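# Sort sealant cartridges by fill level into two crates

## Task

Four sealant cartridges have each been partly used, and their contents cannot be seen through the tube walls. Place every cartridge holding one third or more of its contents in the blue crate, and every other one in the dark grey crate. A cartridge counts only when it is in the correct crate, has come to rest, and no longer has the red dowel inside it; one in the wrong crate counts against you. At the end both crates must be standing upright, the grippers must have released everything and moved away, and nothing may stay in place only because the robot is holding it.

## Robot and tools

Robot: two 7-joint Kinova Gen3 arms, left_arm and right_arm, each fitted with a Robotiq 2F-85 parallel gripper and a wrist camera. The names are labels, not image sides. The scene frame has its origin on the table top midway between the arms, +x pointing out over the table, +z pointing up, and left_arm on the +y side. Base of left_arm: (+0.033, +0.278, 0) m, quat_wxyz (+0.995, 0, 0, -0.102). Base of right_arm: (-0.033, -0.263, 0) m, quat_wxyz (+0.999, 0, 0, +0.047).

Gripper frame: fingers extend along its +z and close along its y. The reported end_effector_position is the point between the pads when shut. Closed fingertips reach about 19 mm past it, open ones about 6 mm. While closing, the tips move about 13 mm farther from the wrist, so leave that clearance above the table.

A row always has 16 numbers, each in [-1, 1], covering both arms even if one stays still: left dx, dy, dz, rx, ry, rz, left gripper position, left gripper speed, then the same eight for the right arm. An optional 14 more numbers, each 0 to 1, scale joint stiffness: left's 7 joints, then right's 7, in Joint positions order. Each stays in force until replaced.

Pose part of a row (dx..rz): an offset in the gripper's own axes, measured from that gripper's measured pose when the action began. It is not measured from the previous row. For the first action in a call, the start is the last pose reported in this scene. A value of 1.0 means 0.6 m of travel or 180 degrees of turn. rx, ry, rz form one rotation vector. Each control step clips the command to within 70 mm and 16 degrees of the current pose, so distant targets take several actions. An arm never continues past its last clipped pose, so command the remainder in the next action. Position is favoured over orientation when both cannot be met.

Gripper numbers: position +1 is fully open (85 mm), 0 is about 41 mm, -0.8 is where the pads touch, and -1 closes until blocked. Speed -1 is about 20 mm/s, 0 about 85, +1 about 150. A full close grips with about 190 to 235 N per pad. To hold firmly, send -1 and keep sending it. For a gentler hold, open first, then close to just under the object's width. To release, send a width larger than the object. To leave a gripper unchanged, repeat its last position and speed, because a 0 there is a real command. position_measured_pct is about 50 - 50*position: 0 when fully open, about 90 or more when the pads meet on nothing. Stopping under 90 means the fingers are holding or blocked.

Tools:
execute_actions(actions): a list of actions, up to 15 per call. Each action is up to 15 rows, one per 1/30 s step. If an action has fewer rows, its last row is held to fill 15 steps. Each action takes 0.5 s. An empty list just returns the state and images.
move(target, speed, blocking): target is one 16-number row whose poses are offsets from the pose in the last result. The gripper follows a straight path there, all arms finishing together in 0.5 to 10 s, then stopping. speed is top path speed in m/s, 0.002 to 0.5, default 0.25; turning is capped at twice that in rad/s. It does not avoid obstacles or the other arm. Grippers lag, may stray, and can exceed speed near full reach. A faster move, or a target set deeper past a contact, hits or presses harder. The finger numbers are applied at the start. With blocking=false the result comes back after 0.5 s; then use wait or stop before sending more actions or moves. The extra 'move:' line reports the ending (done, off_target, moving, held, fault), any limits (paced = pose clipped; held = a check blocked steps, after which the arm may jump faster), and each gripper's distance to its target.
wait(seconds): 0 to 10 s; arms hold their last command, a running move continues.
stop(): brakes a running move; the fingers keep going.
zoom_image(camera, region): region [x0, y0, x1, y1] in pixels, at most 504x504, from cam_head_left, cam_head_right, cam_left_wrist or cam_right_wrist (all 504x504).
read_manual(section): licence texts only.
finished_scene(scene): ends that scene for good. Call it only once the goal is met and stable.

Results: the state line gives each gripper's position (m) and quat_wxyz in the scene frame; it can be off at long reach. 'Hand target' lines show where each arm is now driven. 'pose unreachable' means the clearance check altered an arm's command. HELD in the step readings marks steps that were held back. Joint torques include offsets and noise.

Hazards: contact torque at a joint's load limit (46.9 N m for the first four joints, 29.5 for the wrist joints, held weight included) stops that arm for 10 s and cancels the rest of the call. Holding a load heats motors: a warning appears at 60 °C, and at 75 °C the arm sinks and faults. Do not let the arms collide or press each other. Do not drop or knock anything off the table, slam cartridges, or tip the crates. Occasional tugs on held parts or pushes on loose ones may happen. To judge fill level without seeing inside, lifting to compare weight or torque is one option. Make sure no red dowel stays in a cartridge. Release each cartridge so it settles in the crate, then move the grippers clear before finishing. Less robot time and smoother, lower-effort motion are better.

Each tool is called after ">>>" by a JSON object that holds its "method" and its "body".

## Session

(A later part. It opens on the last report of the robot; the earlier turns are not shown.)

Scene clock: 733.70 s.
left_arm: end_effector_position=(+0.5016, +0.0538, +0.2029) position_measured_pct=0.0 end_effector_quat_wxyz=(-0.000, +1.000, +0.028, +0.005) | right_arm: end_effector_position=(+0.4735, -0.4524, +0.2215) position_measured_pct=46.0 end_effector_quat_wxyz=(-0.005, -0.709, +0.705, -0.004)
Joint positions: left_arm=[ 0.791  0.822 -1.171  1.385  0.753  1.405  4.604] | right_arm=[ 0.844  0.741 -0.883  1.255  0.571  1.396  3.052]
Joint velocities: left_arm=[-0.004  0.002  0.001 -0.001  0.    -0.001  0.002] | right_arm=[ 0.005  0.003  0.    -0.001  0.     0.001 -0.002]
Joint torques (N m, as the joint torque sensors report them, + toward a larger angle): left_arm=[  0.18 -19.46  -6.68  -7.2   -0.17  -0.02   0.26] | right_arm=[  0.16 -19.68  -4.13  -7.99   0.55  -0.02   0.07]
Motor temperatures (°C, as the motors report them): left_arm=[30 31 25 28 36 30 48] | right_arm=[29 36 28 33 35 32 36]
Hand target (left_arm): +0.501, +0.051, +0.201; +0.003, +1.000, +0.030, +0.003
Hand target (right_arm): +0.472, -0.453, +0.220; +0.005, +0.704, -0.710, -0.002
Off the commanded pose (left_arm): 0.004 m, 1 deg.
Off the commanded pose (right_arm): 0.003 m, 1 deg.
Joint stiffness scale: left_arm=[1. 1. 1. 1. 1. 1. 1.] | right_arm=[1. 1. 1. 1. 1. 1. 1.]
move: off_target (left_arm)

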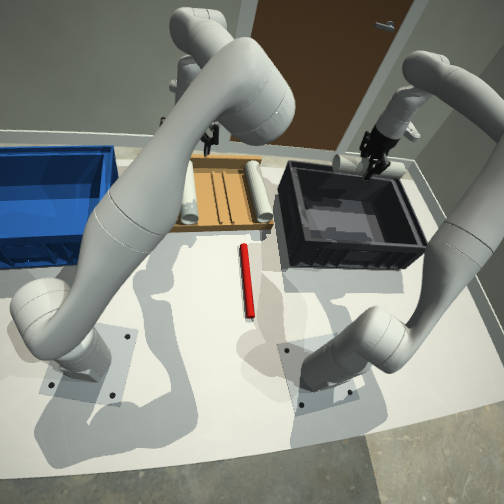

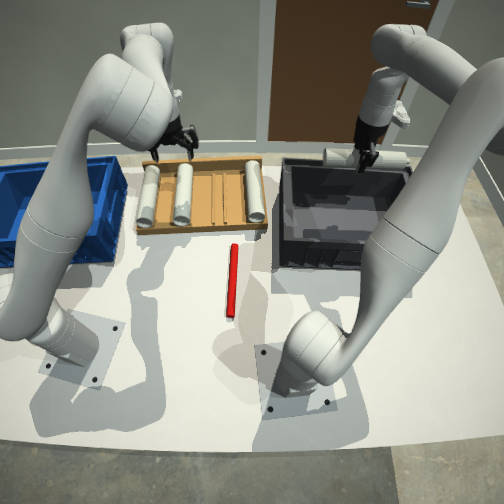

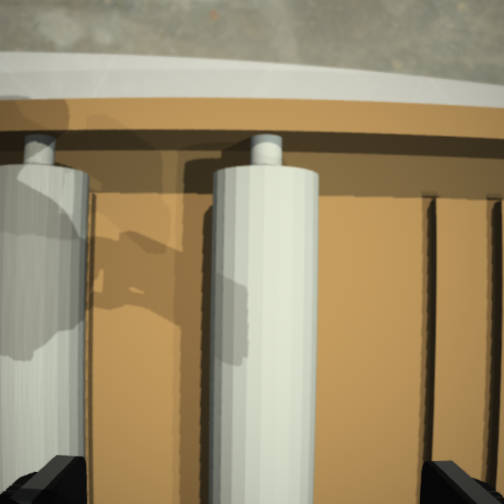

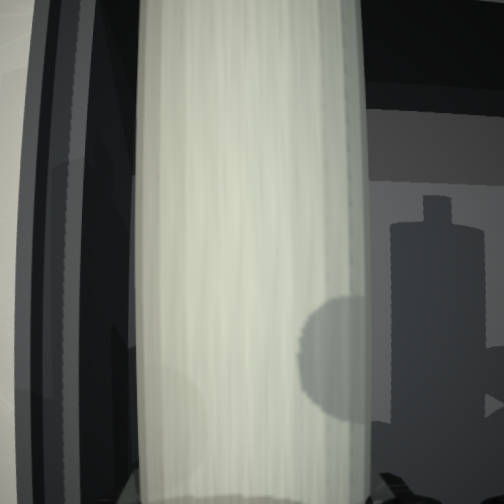

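>>> {"method": "move", "body": {"target": [0,0.0067,0.2417,0,0,0,1,0,-0.0833,0.038,0.2833,0,0,0,-1,0], "speed": 0.15}}

>>> {"method": "move", "body": {"target": [0,0,0,0,0,0,-1,0,0,0,0,0,0,0,0.5,0], "speed": 0.1}}

Scene clock: 750.97 s.
left_arm: end_effector_position=(+0.5040, +0.0508, +0.0614) position_measured_pct=0.0 end_effector_quat_wxyz=(-0.002, +1.000, +0.028, +0.007) | right_arm: end_effector_position=(+0.4499, -0.4043, +0.0538) position_measured_pct=46.0 end_effector_quat_wxyz=(-0.004, -0.708, +0.706, -0.002)
Joint positions: left_arm=[ 0.752  0.993 -1.02   1.544  0.906  1.12   4.501] | right_arm=[ 0.776  0.877 -0.773  1.616  0.728  0.959  2.797]
Joint velocities: left_arm=[-0.004 -0.001  0.003  0.    -0.    -0.003  0.   ] | right_arm=[-0.006  0.002  0.005 -0.    -0.    -0.002 -0.   ]
Joint torques (N m, as the joint torque sensors report them, + toward a larger angle): left_arm=[  0.04 -20.7   -7.31  -5.43  -0.23   0.07   0.07] | right_arm=[  0.81 -19.74  -4.71  -6.13   0.28  -0.2    0.06]
Motor temperatures (°C, as the motors report them): left_arm=[30 32 25 28 36 30 48] | right_arm=[29 36 28 33 35 32 36]
Hand target (left_arm): +0.503, +0.050, +0.058; -0.001, +1.000, +0.028, +0.006
Hand target (right_arm): +0.450, -0.405, +0.051; +0.006, +0.709, -0.705, +0.004
Off the commanded pose (left_arm): 0.004 m, 0 deg.
Off the commanded pose (right_arm): 0.003 m, 0 deg.
Joint stiffness scale: left_arm=[1. 1. 1. 1. 1. 1. 1.] | right_arm=[1. 1. 1. 1. 1. 1. 1.]
move: off_target (left_arm)

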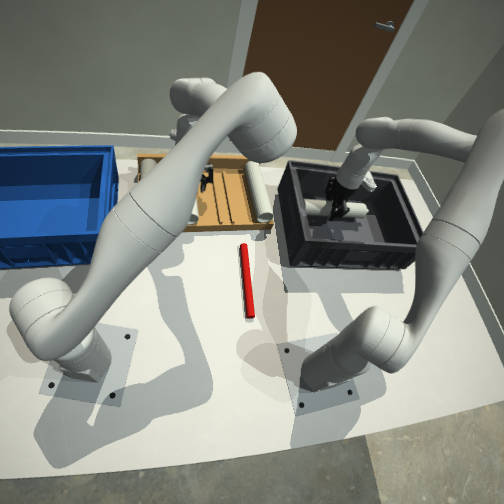

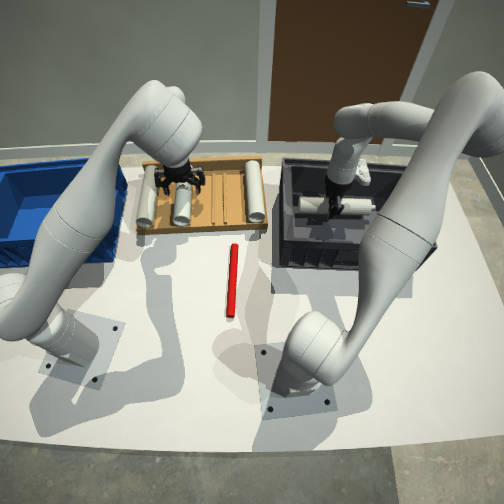

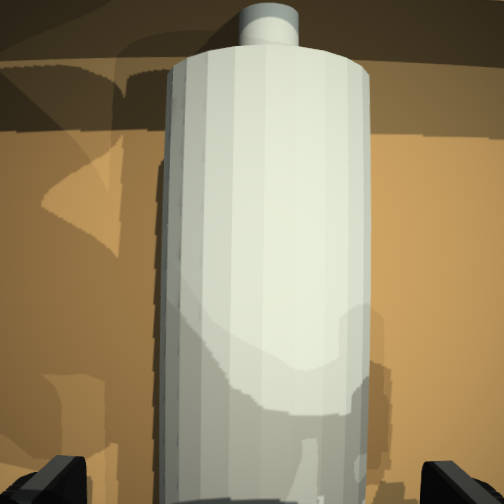

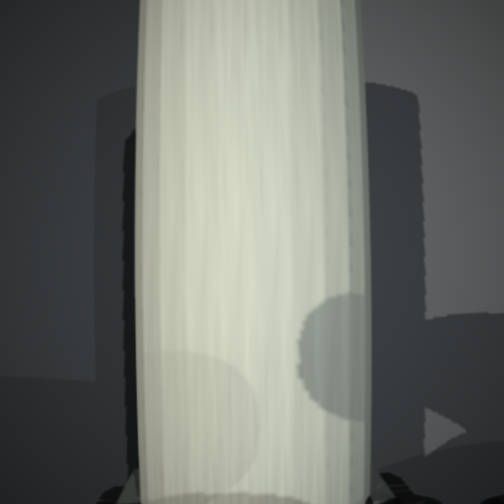

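Scene clock: 751.80 s.
left_arm: end_effector_position=(+0.5042, +0.0497, +0.0621) position_measured_pct=45.6 end_effector_quat_wxyz=(-0.001, +1.000, +0.027, +0.007) | right_arm: end_effector_position=(+0.4499, -0.4043, +0.0537) position_measured_pct=25.0 end_effector_quat_wxyz=(-0.004, -0.708, +0.706, -0.002)
Joint positions: left_arm=[ 0.753  0.991 -1.02   1.543  0.906  1.12   4.501] | right_arm=[ 0.776  0.877 -0.773  1.616  0.728  0.959  2.797]
Joint velocities: left_arm=[ 0.     0.001  0.001  0.    -0.     0.     0.   ] | right_arm=[ 0.    -0.     0.     0.001  0.     0.001  0.   ]
Joint torques (N m, as the joint torque sensors report them, + toward a larger angle): left_arm=[ -2.89 -17.1   -7.53  -3.14  -1.2   -0.95   0.07] | right_arm=[  0.14 -18.35  -4.53  -5.4    0.25  -0.1    0.29]
Motor temperatures (°C, as the motors report them): left_arm=[30 32 25 28 36 30 48] | right_arm=[29 36 28 33 35 32 36]
Hand target (left_arm): +0.504, +0.051, +0.061; -0.002, +1.000, +0.028, +0.007
Hand target (right_arm): +0.450, -0.404, +0.054; +0.004, +0.708, -0.706, +0.002
Off the commanded pose (left_arm): 0.001 m, 0 deg.
Off the commanded pose (right_arm): 0.000 m, 0 deg.
Joint stiffness scale: left_arm=[1. 1. 1. 1. 1. 1. 1.] | right_arm=[1. 1. 1. 1. 1. 1. 1.]
move: done

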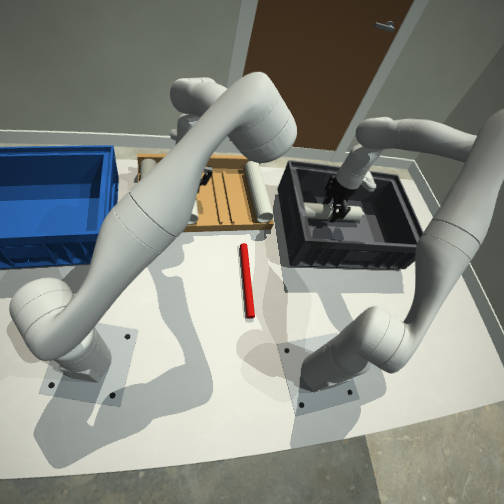

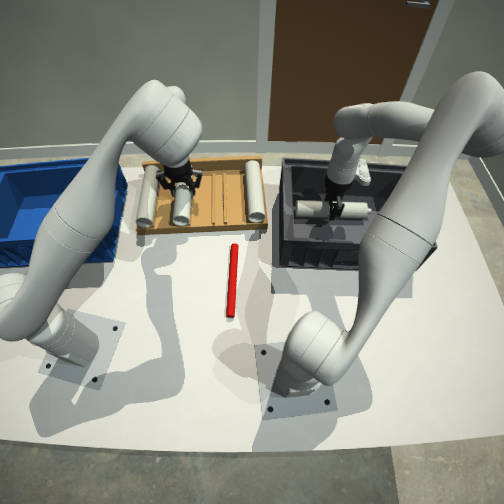

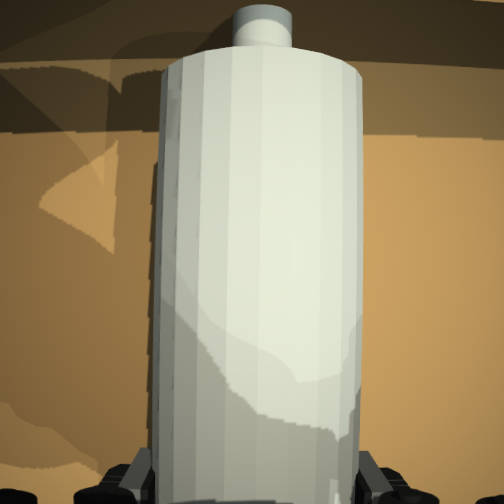

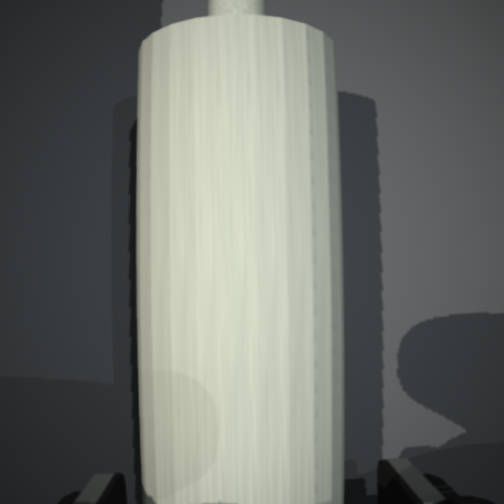

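>>> {"method": "move", "body": {"target": [0,0,-0.27,0,0,0,-1,0,0,0,-0.32,0,0,0,1,0], "speed": 0.2}}

>>> {"method": "move", "body": {"target": [-0.0565,-0.6205,0,0,0,-0.483,-1,0,-0.5,-0.05,0,0,0,-0.514,1,0], "speed": 0.3}}

Scene clock: 764.97 s.
left_arm: end_effector_position=(+0.5019, +0.0474, +0.2205) position_measured_pct=45.6 end_effector_quat_wxyz=(+0.001, +1.000, +0.025, +0.006) | right_arm: end_effector_position=(+0.4513, -0.4041, +0.2429) position_measured_pct=0.0 end_effector_quat_wxyz=(-0.006, -0.707, +0.707, -0.004)
Joint positions: left_arm=[ 0.792  0.805 -1.173  1.343  0.737  1.444  4.63 ] | right_arm=[ 0.83   0.65  -0.921  1.358  0.526  1.385  2.961]
Joint velocities: left_arm=[ 0.002 -0.002 -0.001 -0.002 -0.     0.002 -0.   ] | right_arm=[ 0.001 -0.001 -0.002 -0.003 -0.     0.003 -0.001]
Joint torques (N m, as the joint torque sensors report them, + toward a larger angle): left_arm=[ -0.04 -21.58  -7.63  -8.05  -0.08   0.13   0.07] | right_arm=[  0.4  -17.25  -3.89  -7.56   0.44   0.37   0.15]
Motor temperatures (°C, as the motors report them): left_arm=[30 32 25 28 36 30 48] | right_arm=[29 36 28 33 35 32 36]
Hand target (left_arm): +0.502, +0.049, +0.224; -0.001, +1.000, +0.027, +0.007
Hand target (right_arm): +0.451, -0.402, +0.246; +0.004, +0.708, -0.706, +0.002
Off the commanded pose (left_arm): 0.004 m, 0 deg.
Off the commanded pose (right_arm): 0.003 m, 0 deg.
Joint stiffness scale: left_arm=[1. 1. 1. 1. 1. 1. 1.] | right_arm=[1. 1. 1. 1. 1. 1. 1.]
move: off_target (left_arm)

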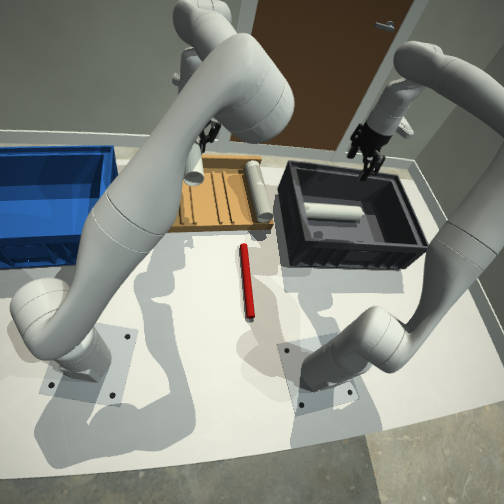

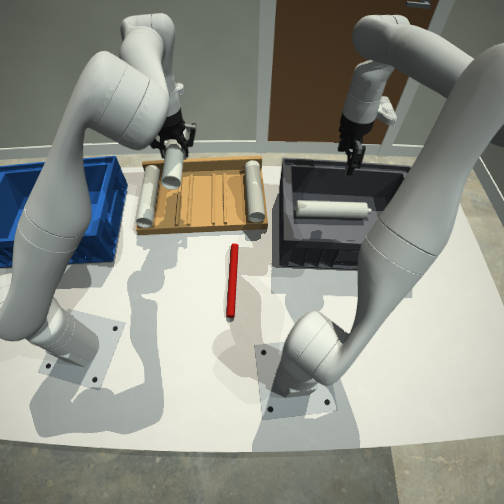

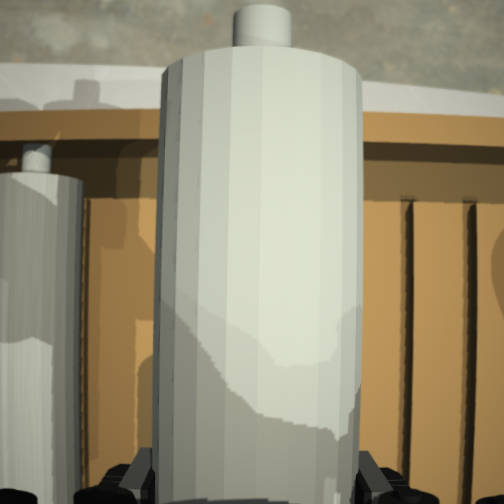

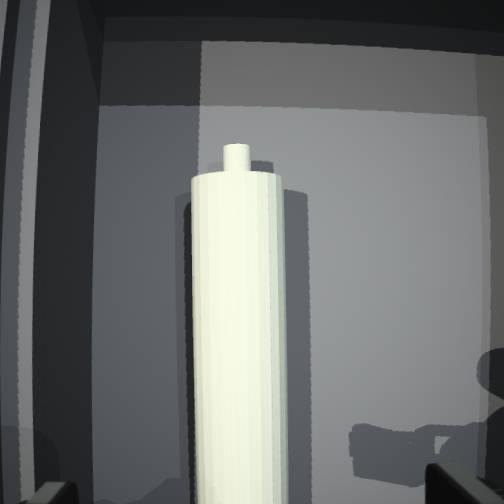

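Scene clock: 768.23 s.
left_arm: end_effector_position=(+0.4481, +0.4191, +0.2214) position_measured_pct=45.6 end_effector_quat_wxyz=(+0.003, +0.709, +0.705, +0.007) | right_arm: end_effector_position=(+0.4796, -0.1018, +0.2404) position_measured_pct=0.0 end_effector_quat_wxyz=(+0.003, +1.000, +0.020, -0.000)
Joint positions: left_arm=[ 0.226  0.784 -1.46   1.646  0.797  1.429  5.161] | right_arm=[ 0.271  0.81  -1.141  1.22   0.723  1.528  3.905]
Joint velocities: left_arm=[-0.005  0.001  0.    -0.001  0.    -0.     0.001] | right_arm=[-0.005  0.     0.    -0.001 -0.001 -0.     0.002]
Joint torques (N m, as the joint torque sensors report them, + toward a larger angle): left_arm=[  0.09 -16.87  -8.03  -7.55  -0.08  -0.19   0.19] | right_arm=[  0.77 -19.    -4.72  -6.83   0.19   0.19   0.62]
Motor temperatures (°C, as the motors report them): left_arm=[30 32 25 28 36 30 48] | right_arm=[29 36 28 33 35 32 36]
Hand target (left_arm): +0.450, +0.417, +0.220; +0.006, +0.708, +0.706, +0.005
Hand target (right_arm): +0.480, -0.103, +0.239; +0.006, +1.000, +0.022, -0.002
Off the commanded pose (left_arm): 0.003 m, 0 deg.
Off the commanded pose (right_arm): 0.003 m, 1 deg.
Joint stiffness scale: left_arm=[1. 1. 1. 1. 1. 1. 1.] | right_arm=[1. 1. 1. 1. 1. 1. 1.]
move: done

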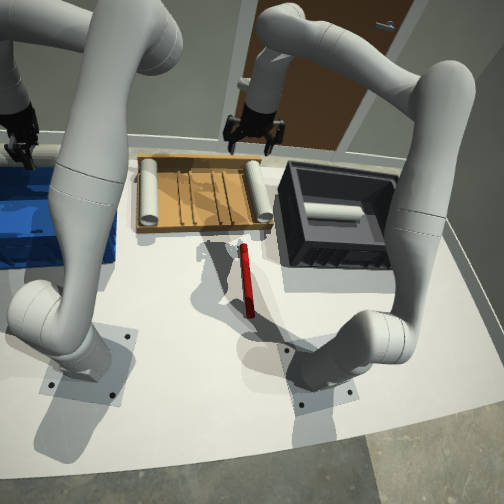

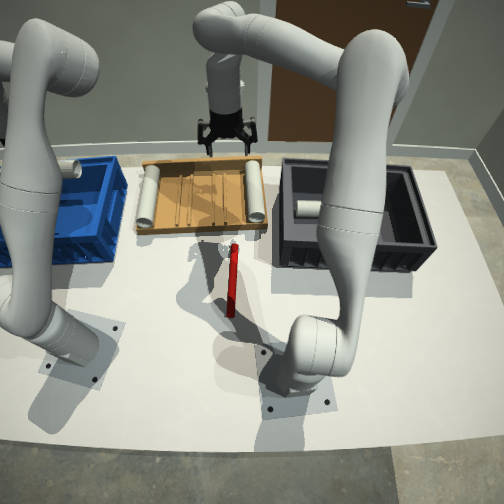

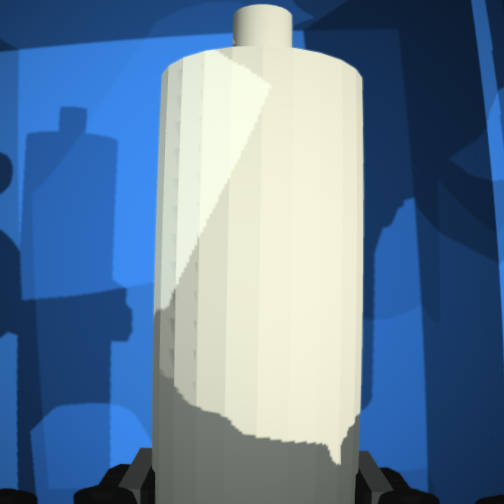

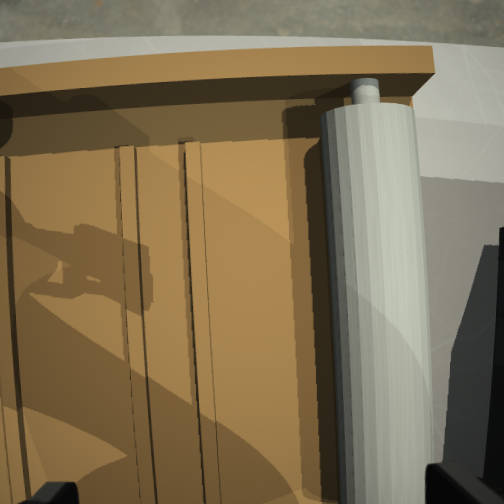

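>>> {"method": "move", "body": {"target": [0,0,0.3,0,0,0,-1,0,0,0,0,0,0,0,1,0], "speed": 0.15}}

>>> {"method": "move", "body": {"target": [0,0,0,0,0,0,0.5,0,0,0,0,0,0,0,1,0], "speed": 0.1}}

>>> {"method": "move", "body": {"target": [0,0,-0.35,0,0,0,1,0,0,0,0,0,0,0,1,0], "speed": 0.25}}

Scene clock: 786.43 s.
left_arm: end_effector_position=(+0.4504, +0.4207, +0.0447) position_measured_pct=45.6 end_effector_quat_wxyz=(+0.002, +0.709, +0.705, +0.007) | right_arm: end_effector_position=(+0.4796, -0.1015, +0.2404) position_measured_pct=0.0 end_effector_quat_wxyz=(+0.003, +1.000, +0.020, -0.000)
Joint positions: left_arm=[ 0.115  1.011 -1.188  1.856  1.091  1.09   4.966] | right_arm=[ 0.271  0.81  -1.141  1.22   0.723  1.528  3.905]
Joint velocities: left_arm=[-0.004 -0.     0.004  0.    -0.    -0.002  0.   ] | right_arm=[-0.001 -0.     0.    -0.    -0.     0.     0.001]
Joint torques (N m, as the joint torque sensors report them, + toward a larger angle): left_arm=[ -0.2  -19.41  -8.92  -4.64  -0.22  -0.13   0.17] | right_arm=[  0.36 -19.42  -5.28  -6.95   0.14   0.11   0.08]
Motor temperatures (°C, as the motors report them): left_arm=[30 32 25 28 36 30 48] | right_arm=[29 36 28 33 35 32 36]
Hand target (left_arm): +0.450, +0.421, +0.042; +0.003, +0.709, +0.705, +0.007
Hand target (right_arm): +0.480, -0.102, +0.240; +0.003, +1.000, +0.020, -0.000
Off the commanded pose (left_arm): 0.003 m, 0 deg.
Off the commanded pose (right_arm): 0.000 m, 0 deg.
Joint stiffness scale: left_arm=[1. 1. 1. 1. 1. 1. 1.] | right_arm=[1. 1. 1. 1. 1. 1. 1.]
move: done

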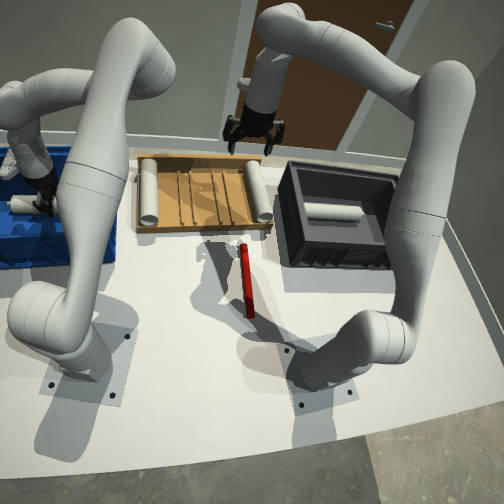

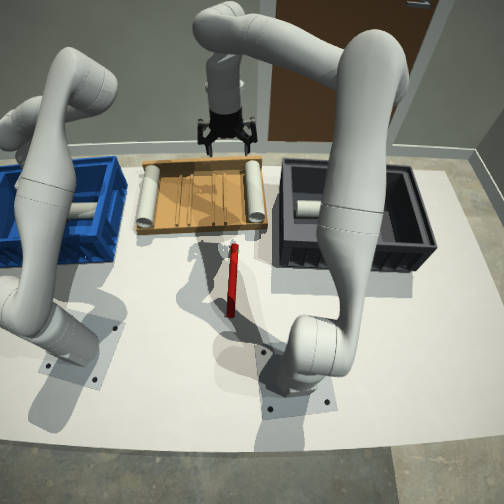

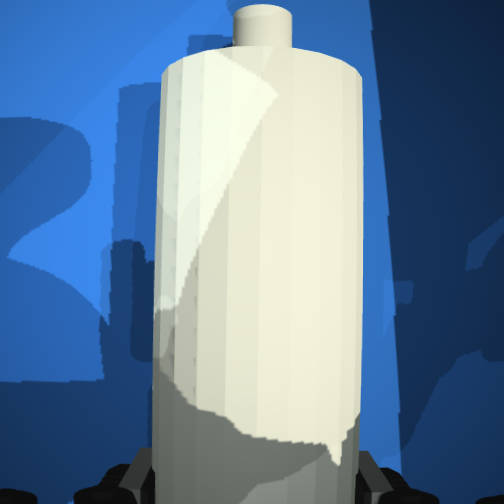

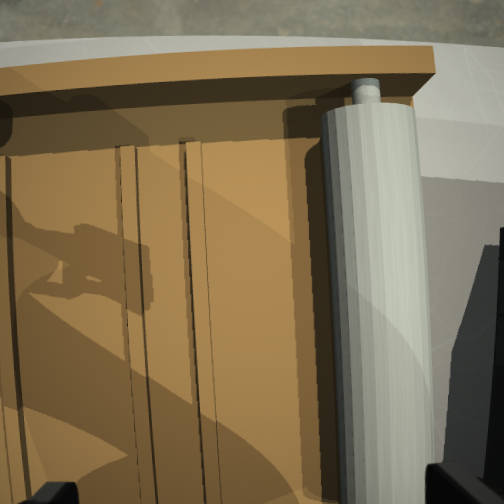

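Scene clock: 787.03 s.
left_arm: end_effector_position=(+0.4504, +0.4207, +0.0447) position_measured_pct=25.0 end_effector_quat_wxyz=(+0.002, +0.709, +0.705, +0.007) | right_arm: end_effector_position=(+0.4796, -0.1015, +0.2404) position_measured_pct=0.0 end_effector_quat_wxyz=(+0.003, +1.000, +0.020, -0.000)
Joint positions: left_arm=[ 0.115  1.011 -1.188  1.856  1.091  1.09   4.966] | right_arm=[ 0.271  0.81  -1.141  1.22   0.723  1.528  3.905]
Joint velocities: left_arm=[-0.    -0.001  0.001  0.    -0.     0.001 -0.001] | right_arm=[ 0.     0.001 -0.     0.     0.001  0.002  0.001]
Joint torques (N m, as the joint torque sensors report them, + toward a larger angle): left_arm=[ -0.24 -17.46  -7.28  -3.81  -0.2   -0.05   0.21] | right_arm=[  0.33 -18.85  -5.14  -6.2    0.24  -0.14   0.41]
Motor temperatures (°C, as the motors report them): left_arm=[30 32 25 28 36 30 48] | right_arm=[29 36 28 33 35 32 36]
Hand target (left_arm): +0.450, +0.421, +0.045; +0.002, +0.709, +0.705, +0.007
Hand target (right_arm): +0.480, -0.102, +0.240; +0.003, +1.000, +0.020, -0.000
Off the commanded pose (left_arm): 0.000 m, 0 deg.
Off the commanded pose (right_arm): 0.000 m, 0 deg.
Joint stiffness scale: left_arm=[1. 1. 1. 1. 1. 1. 1.] | right_arm=[1. 1. 1. 1. 1. 1. 1.]
move: done

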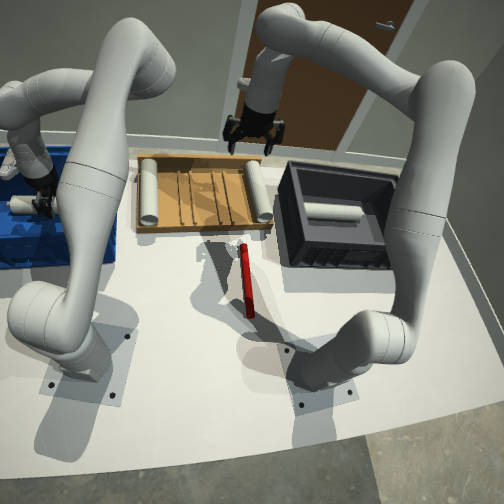

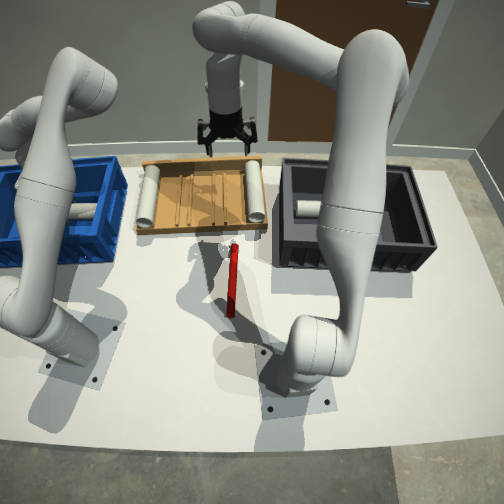

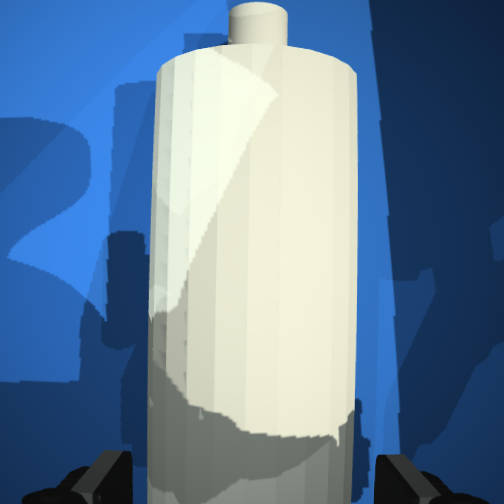

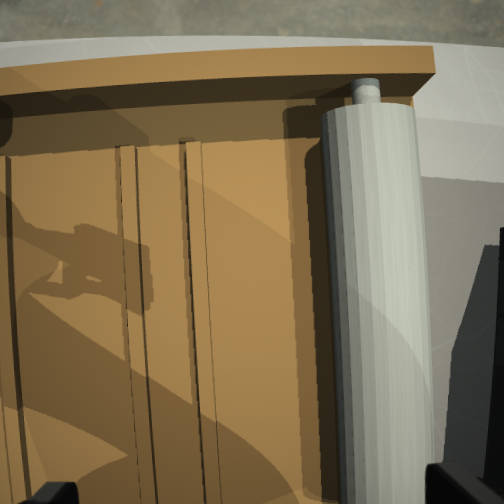

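Scene clock: 788.40 s.
left_arm: end_effector_position=(+0.4493, +0.4183, +0.2513) position_measured_pct=0.0 end_effector_quat_wxyz=(+0.004, +0.710, +0.704, +0.006) | right_arm: end_effector_position=(+0.4796, -0.1015, +0.2404) position_measured_pct=0.0 end_effector_quat_wxyz=(+0.003, +1.000, +0.020, -0.000)
Joint positions: left_arm=[ 0.231  0.75  -1.482  1.582  0.759  1.492  5.195] | right_arm=[ 0.271  0.81  -1.141  1.22   0.723  1.528  3.905]
Joint velocities: left_arm=[ 0.003  0.002 -0.004 -0.002 -0.     0.004 -0.   ] | right_arm=[ 0.    -0.001  0.001  0.     0.001 -0.001 -0.   ]
Joint torques (N m, as the joint torque sensors report them, + toward a larger angle): left_arm=[ -0.07 -15.35  -7.04  -7.    -0.23   0.04   0.16] | right_arm=[ -0.24 -19.09  -5.54  -6.6    0.04   0.11   0.37]
Motor temperatures (°C, as the motors report them): left_arm=[30 32 25 28 36 30 48] | right_arm=[29 36 28 33 35 32 36]
Hand target (left_arm): +0.448, +0.419, +0.254; +0.002, +0.710, +0.705, +0.007
Hand target (right_arm): +0.480, -0.102, +0.240; +0.003, +1.000, +0.020, -0.000
Off the commanded pose (left_arm): 0.004 m, 0 deg.
Off the commanded pose (right_arm): 0.000 m, 0 deg.
Joint stiffness scale: left_arm=[1. 1. 1. 1. 1. 1. 1.] | right_arm=[1. 1. 1. 1. 1. 1. 1.]
move: off_target (left_arm)

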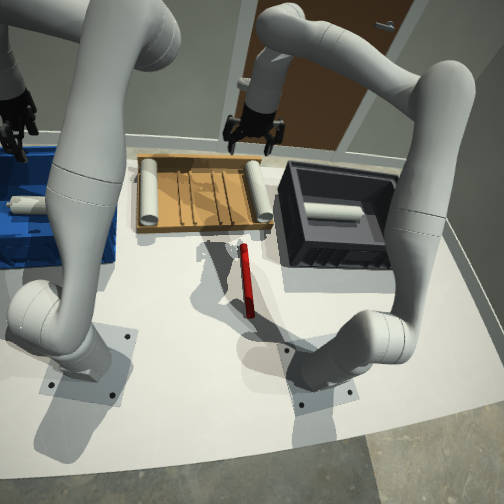

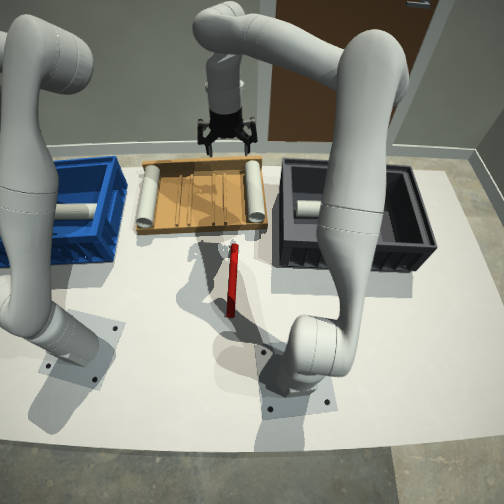

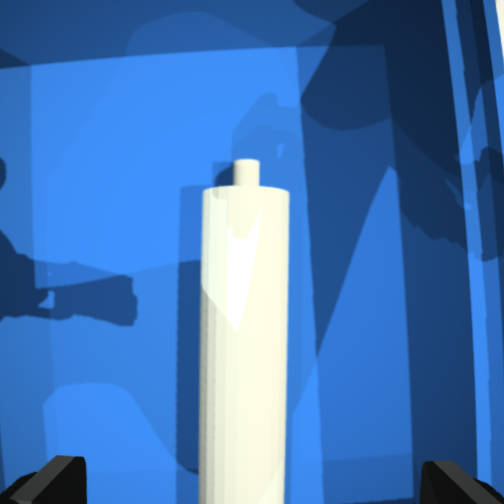

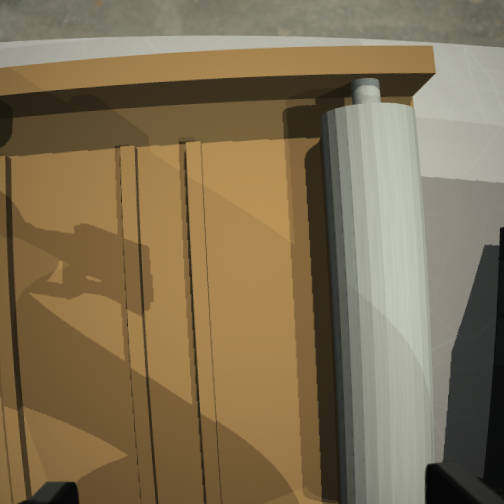

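>>> {"method": "move", "body": {"target": [0.2167,-0.4167,-0.0833,0,0,0,1,0,0.0345,-0.4297,0.0667,0,0,0,1,0], "speed": 0.25}}

Scene clock: 798.90 s.
left_arm: end_effector_position=(+0.2016, +0.5504, +0.2979) position_measured_pct=0.0 end_effector_quat_wxyz=(+0.004, +0.708, +0.706, +0.008) | right_arm: end_effector_position=(+0.4883, +0.1589, +0.2017) position_measured_pct=0.0 end_effector_quat_wxyz=(-0.003, +1.000, +0.019, -0.000)
Joint positions: left_arm=[-0.054  0.441 -1.71   1.815  0.46   1.404  4.628] | right_arm=[-0.411  1.096 -0.993  0.536  0.848  1.711  3.798]
Joint velocities: left_arm=[-0.004 -0.002 -0.001 -0.     0.    -0.001 -0.002] | right_arm=[-0.006  0.003  0.004 -0.003  0.001 -0.     0.002]
Joint torques (N m, as the joint torque sensors report them, + toward a larger angle): left_arm=[-0.49 -7.74 -4.37 -8.21 -0.24 -0.14  0.16] | right_arm=[ -0.1  -25.81  -2.93  -5.55   0.38   0.28   0.24]
Motor temperatures (°C, as the motors report them): left_arm=[30 32 25 28 36 30 48] | right_arm=[29 36 28 33 35 32 36]
Hand target (left_arm): +0.201, +0.551, +0.299; +0.004, +0.711, +0.704, +0.007
Hand target (right_arm): +0.489, +0.157, +0.200; +0.002, +1.000, +0.021, +0.000
Off the commanded pose (left_arm): 0.002 m, 0 deg.
Off the commanded pose (right_arm): 0.004 m, 1 deg.
Joint stiffness scale: left_arm=[1. 1. 1. 1. 1. 1. 1.] | right_arm=[1. 1. 1. 1. 1. 1. 1.]
move: off_target (right_arm)

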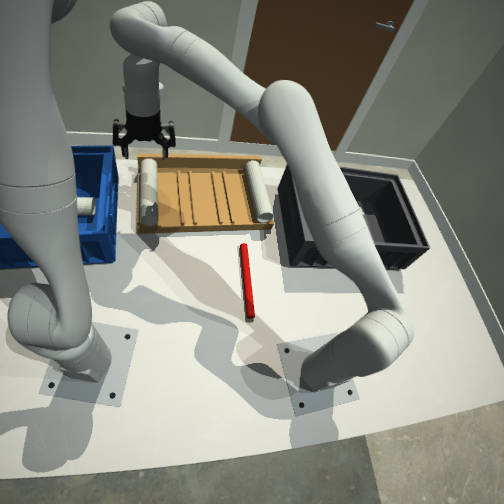

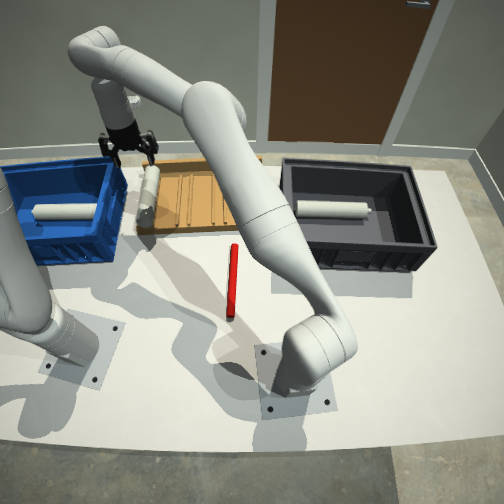

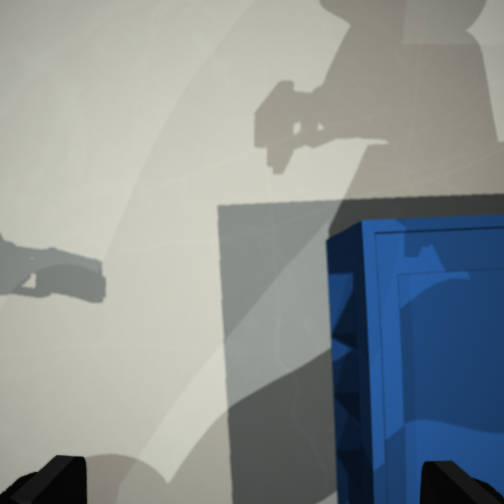

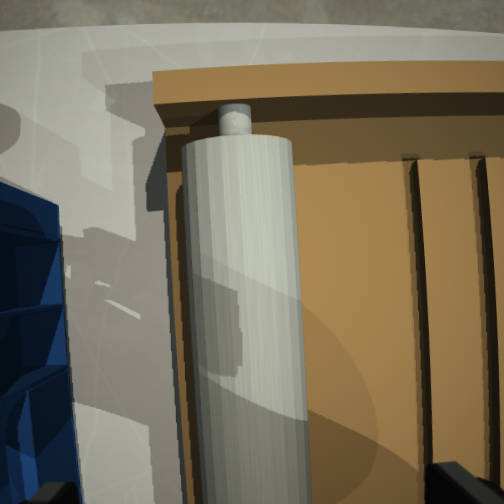

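>>> {"method": "move", "body": {"target": [0,0,0,0,0,0,1,0,0,0.006,0.25,0,0,0,0.6,0], "speed": 0.15}}

>>> {"method": "move", "body": {"target": [0,0,0,0,0,0,1,0,0,0,0,0,0,0,-1,0], "speed": 0.1}}

>>> {"method": "move", "body": {"target": [0,0,0,0,0,0,1,0,0,0,-0.28,0,0,0,-1,0], "speed": 0.2}}

Scene clock: 807.53 s.
left_arm: end_effector_position=(+0.2015, +0.5504, +0.2979) position_measured_pct=0.0 end_effector_quat_wxyz=(+0.004, +0.708, +0.706, +0.008) | right_arm: end_effector_position=(+0.4859, +0.1587, +0.0550) position_measured_pct=19.8 end_effector_quat_wxyz=(-0.005, +1.000, +0.022, -0.002)
Joint positions: left_arm=[-0.054  0.441 -1.71   1.815  0.46   1.404  4.628] | right_arm=[-0.332  1.222 -0.945  0.819  0.874  1.395  3.688]
Joint velocities: left_arm=[ 0.    -0.001 -0.001  0.    -0.    -0.001  0.   ] | right_arm=[ 0.    -0.     0.001  0.001  0.001 -0.003  0.001]
Joint torques (N m, as the joint torque sensors report them, + toward a larger angle): left_arm=[-0.2  -7.81 -4.43 -8.05 -0.1  -0.05  0.34] | right_arm=[  0.5  -25.44  -4.27  -5.81  -0.22   0.34   0.24]
Motor temperatures (°C, as the motors report them): left_arm=[30 32 25 28 36 30 48] | right_arm=[29 36 28 33 35 32 36]
Hand target (left_arm): +0.202, +0.550, +0.298; +0.004, +0.708, +0.706, +0.008
Hand target (right_arm): +0.488, +0.156, +0.052; -0.003, +1.000, +0.019, -0.000
Off the commanded pose (left_arm): 0.000 m, 0 deg.
Off the commanded pose (right_arm): 0.005 m, 0 deg.
Joint stiffness scale: left_arm=[1. 1. 1. 1. 1. 1. 1.] | right_arm=[1. 1. 1. 1. 1. 1. 1.]
move: off_target (right_arm)

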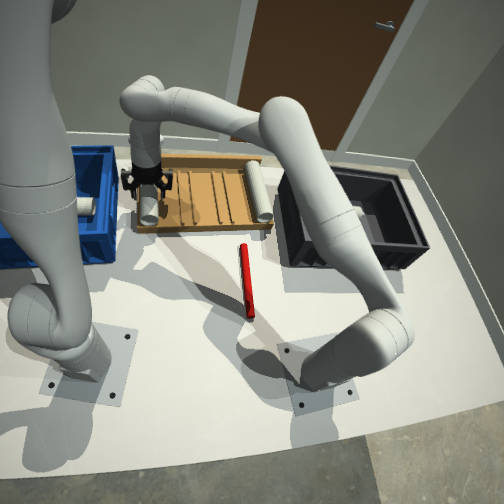

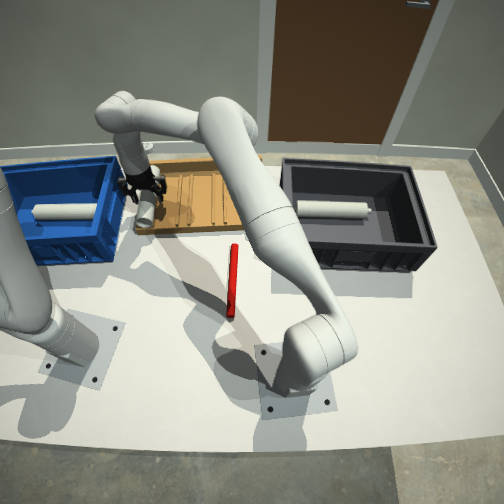

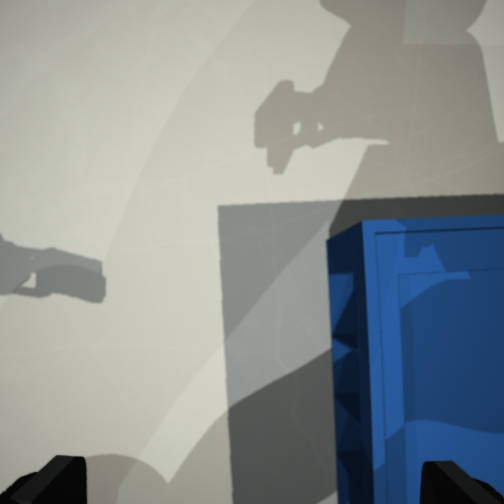

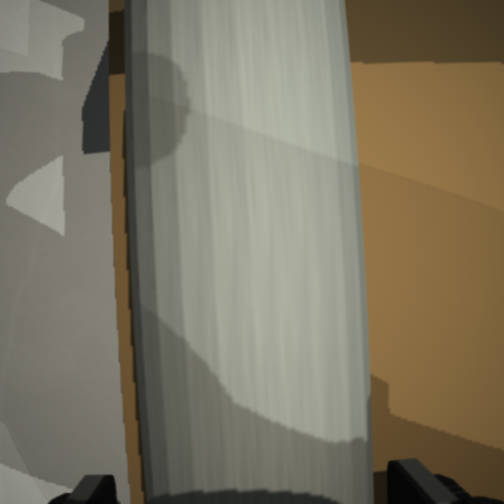

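Scene clock: 808.13 s.
left_arm: end_effector_position=(+0.2015, +0.5504, +0.2979) position_measured_pct=0.0 end_effector_quat_wxyz=(+0.004, +0.708, +0.706, +0.008) | right_arm: end_effector_position=(+0.4859, +0.1581, +0.0554) position_measured_pct=46.0 end_effector_quat_wxyz=(-0.005, +1.000, +0.022, -0.002)
Joint positions: left_arm=[-0.054  0.441 -1.71   1.815  0.46   1.404  4.628] | right_arm=[-0.332  1.221 -0.945  0.819  0.874  1.397  3.688]
Joint velocities: left_arm=[-0.    -0.001  0.002 -0.    -0.     0.001 -0.   ] | right_arm=[-0.    -0.     0.     0.001 -0.    -0.    -0.002]
Joint torques (N m, as the joint torque sensors report them, + toward a larger angle): left_arm=[-0.27 -7.45 -4.47 -8.31 -0.27 -0.08  0.22] | right_arm=[ -1.64 -22.68  -5.72  -5.13  -0.81  -1.2   -0.06]
Motor temperatures (°C, as the motors report them): left_arm=[30 32 25 28 36 30 48] | right_arm=[29 36 28 33 35 32 36]
Hand target (left_arm): +0.202, +0.550, +0.298; +0.004, +0.708, +0.706, +0.008
Hand target (right_arm): +0.486, +0.159, +0.055; -0.005, +1.000, +0.022, -0.002
Off the commanded pose (left_arm): 0.000 m, 0 deg.
Off the commanded pose (right_arm): 0.001 m, 0 deg.
Joint stiffness scale: left_arm=[1. 1. 1. 1. 1. 1. 1.] | right_arm=[1. 1. 1. 1. 1. 1. 1.]
move: done

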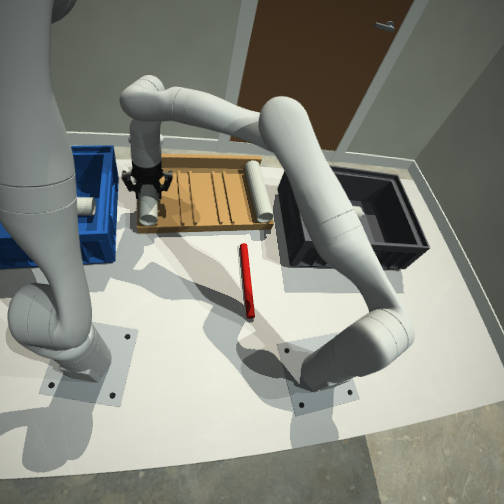

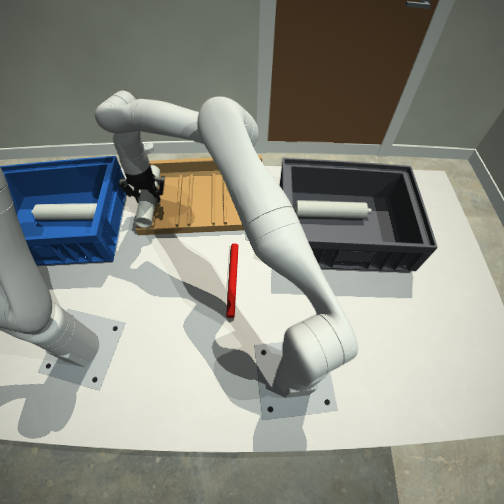

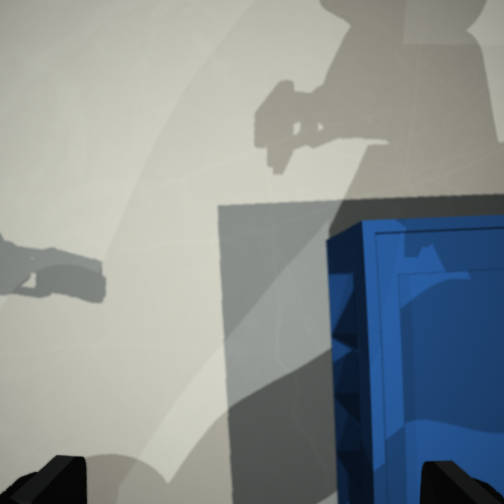

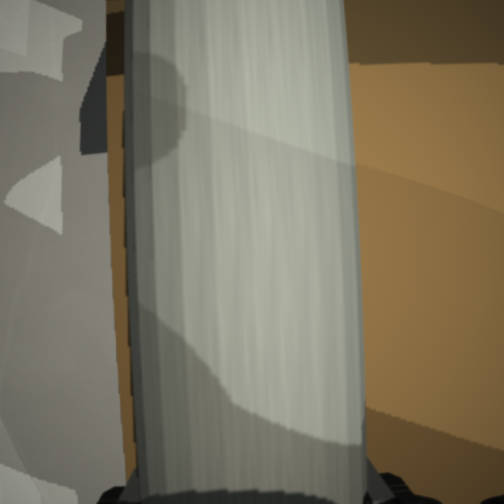

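Scene clock: 809.57 s.
left_arm: end_effector_position=(+0.2015, +0.5504, +0.2979) position_measured_pct=0.0 end_effector_quat_wxyz=(+0.004, +0.708, +0.706, +0.008) | right_arm: end_effector_position=(+0.4886, +0.1560, +0.2220) position_measured_pct=46.0 end_effector_quat_wxyz=(-0.005, +1.000, +0.018, -0.001)
Joint positions: left_arm=[-0.054  0.441 -1.71   1.815  0.46   1.404  4.628] | right_arm=[-0.425  1.081 -0.987  0.482  0.84   1.756  3.824]
Joint velocities: left_arm=[-0.     0.001  0.    -0.     0.     0.     0.   ] | right_arm=[-0.004 -0.001  0.    -0.001 -0.001  0.001 -0.001]
Joint torques (N m, as the joint torque sensors report them, + toward a larger angle): left_arm=[-0.35 -7.8  -4.43 -8.13 -0.07  0.06  0.21] | right_arm=[  1.08 -26.44  -2.46  -6.46   0.64  -0.07   0.36]
Motor temperatures (°C, as the motors report them): left_arm=[30 32 25 28 36 30 48] | right_arm=[29 36 28 33 35 32 36]
Hand target (left_arm): +0.202, +0.550, +0.298; +0.004, +0.708, +0.706, +0.008
Hand target (right_arm): +0.487, +0.157, +0.224; -0.005, +1.000, +0.021, -0.002
Off the commanded pose (left_arm): 0.000 m, 0 deg.
Off the commanded pose (right_arm): 0.002 m, 0 deg.
Joint stiffness scale: left_arm=[1. 1. 1. 1. 1. 1. 1.] | right_arm=[1. 1. 1. 1. 1. 1. 1.]
move: done

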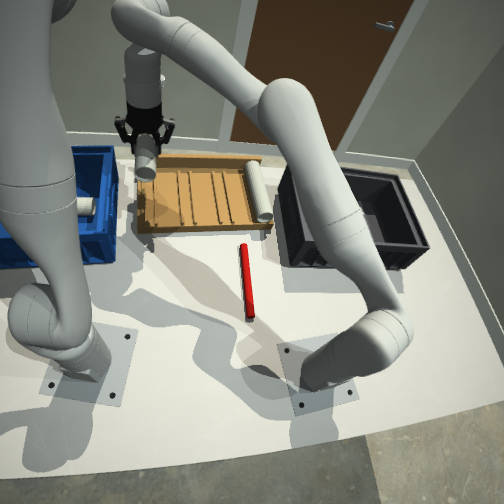

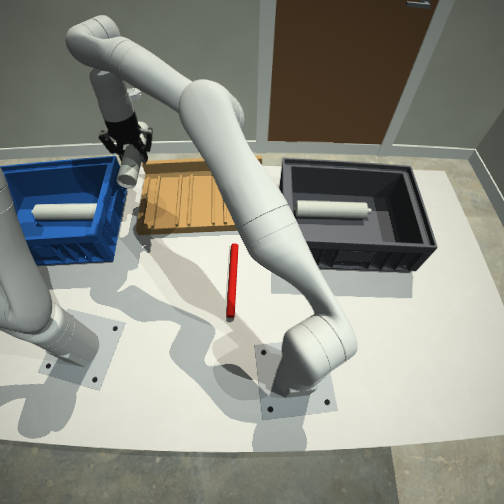

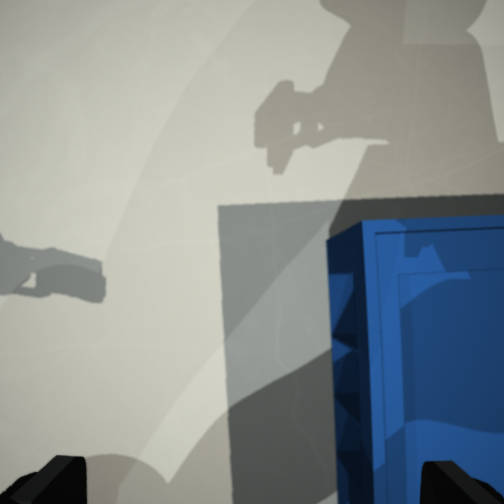

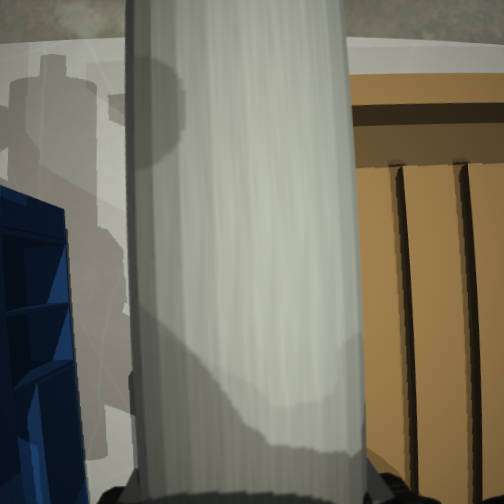

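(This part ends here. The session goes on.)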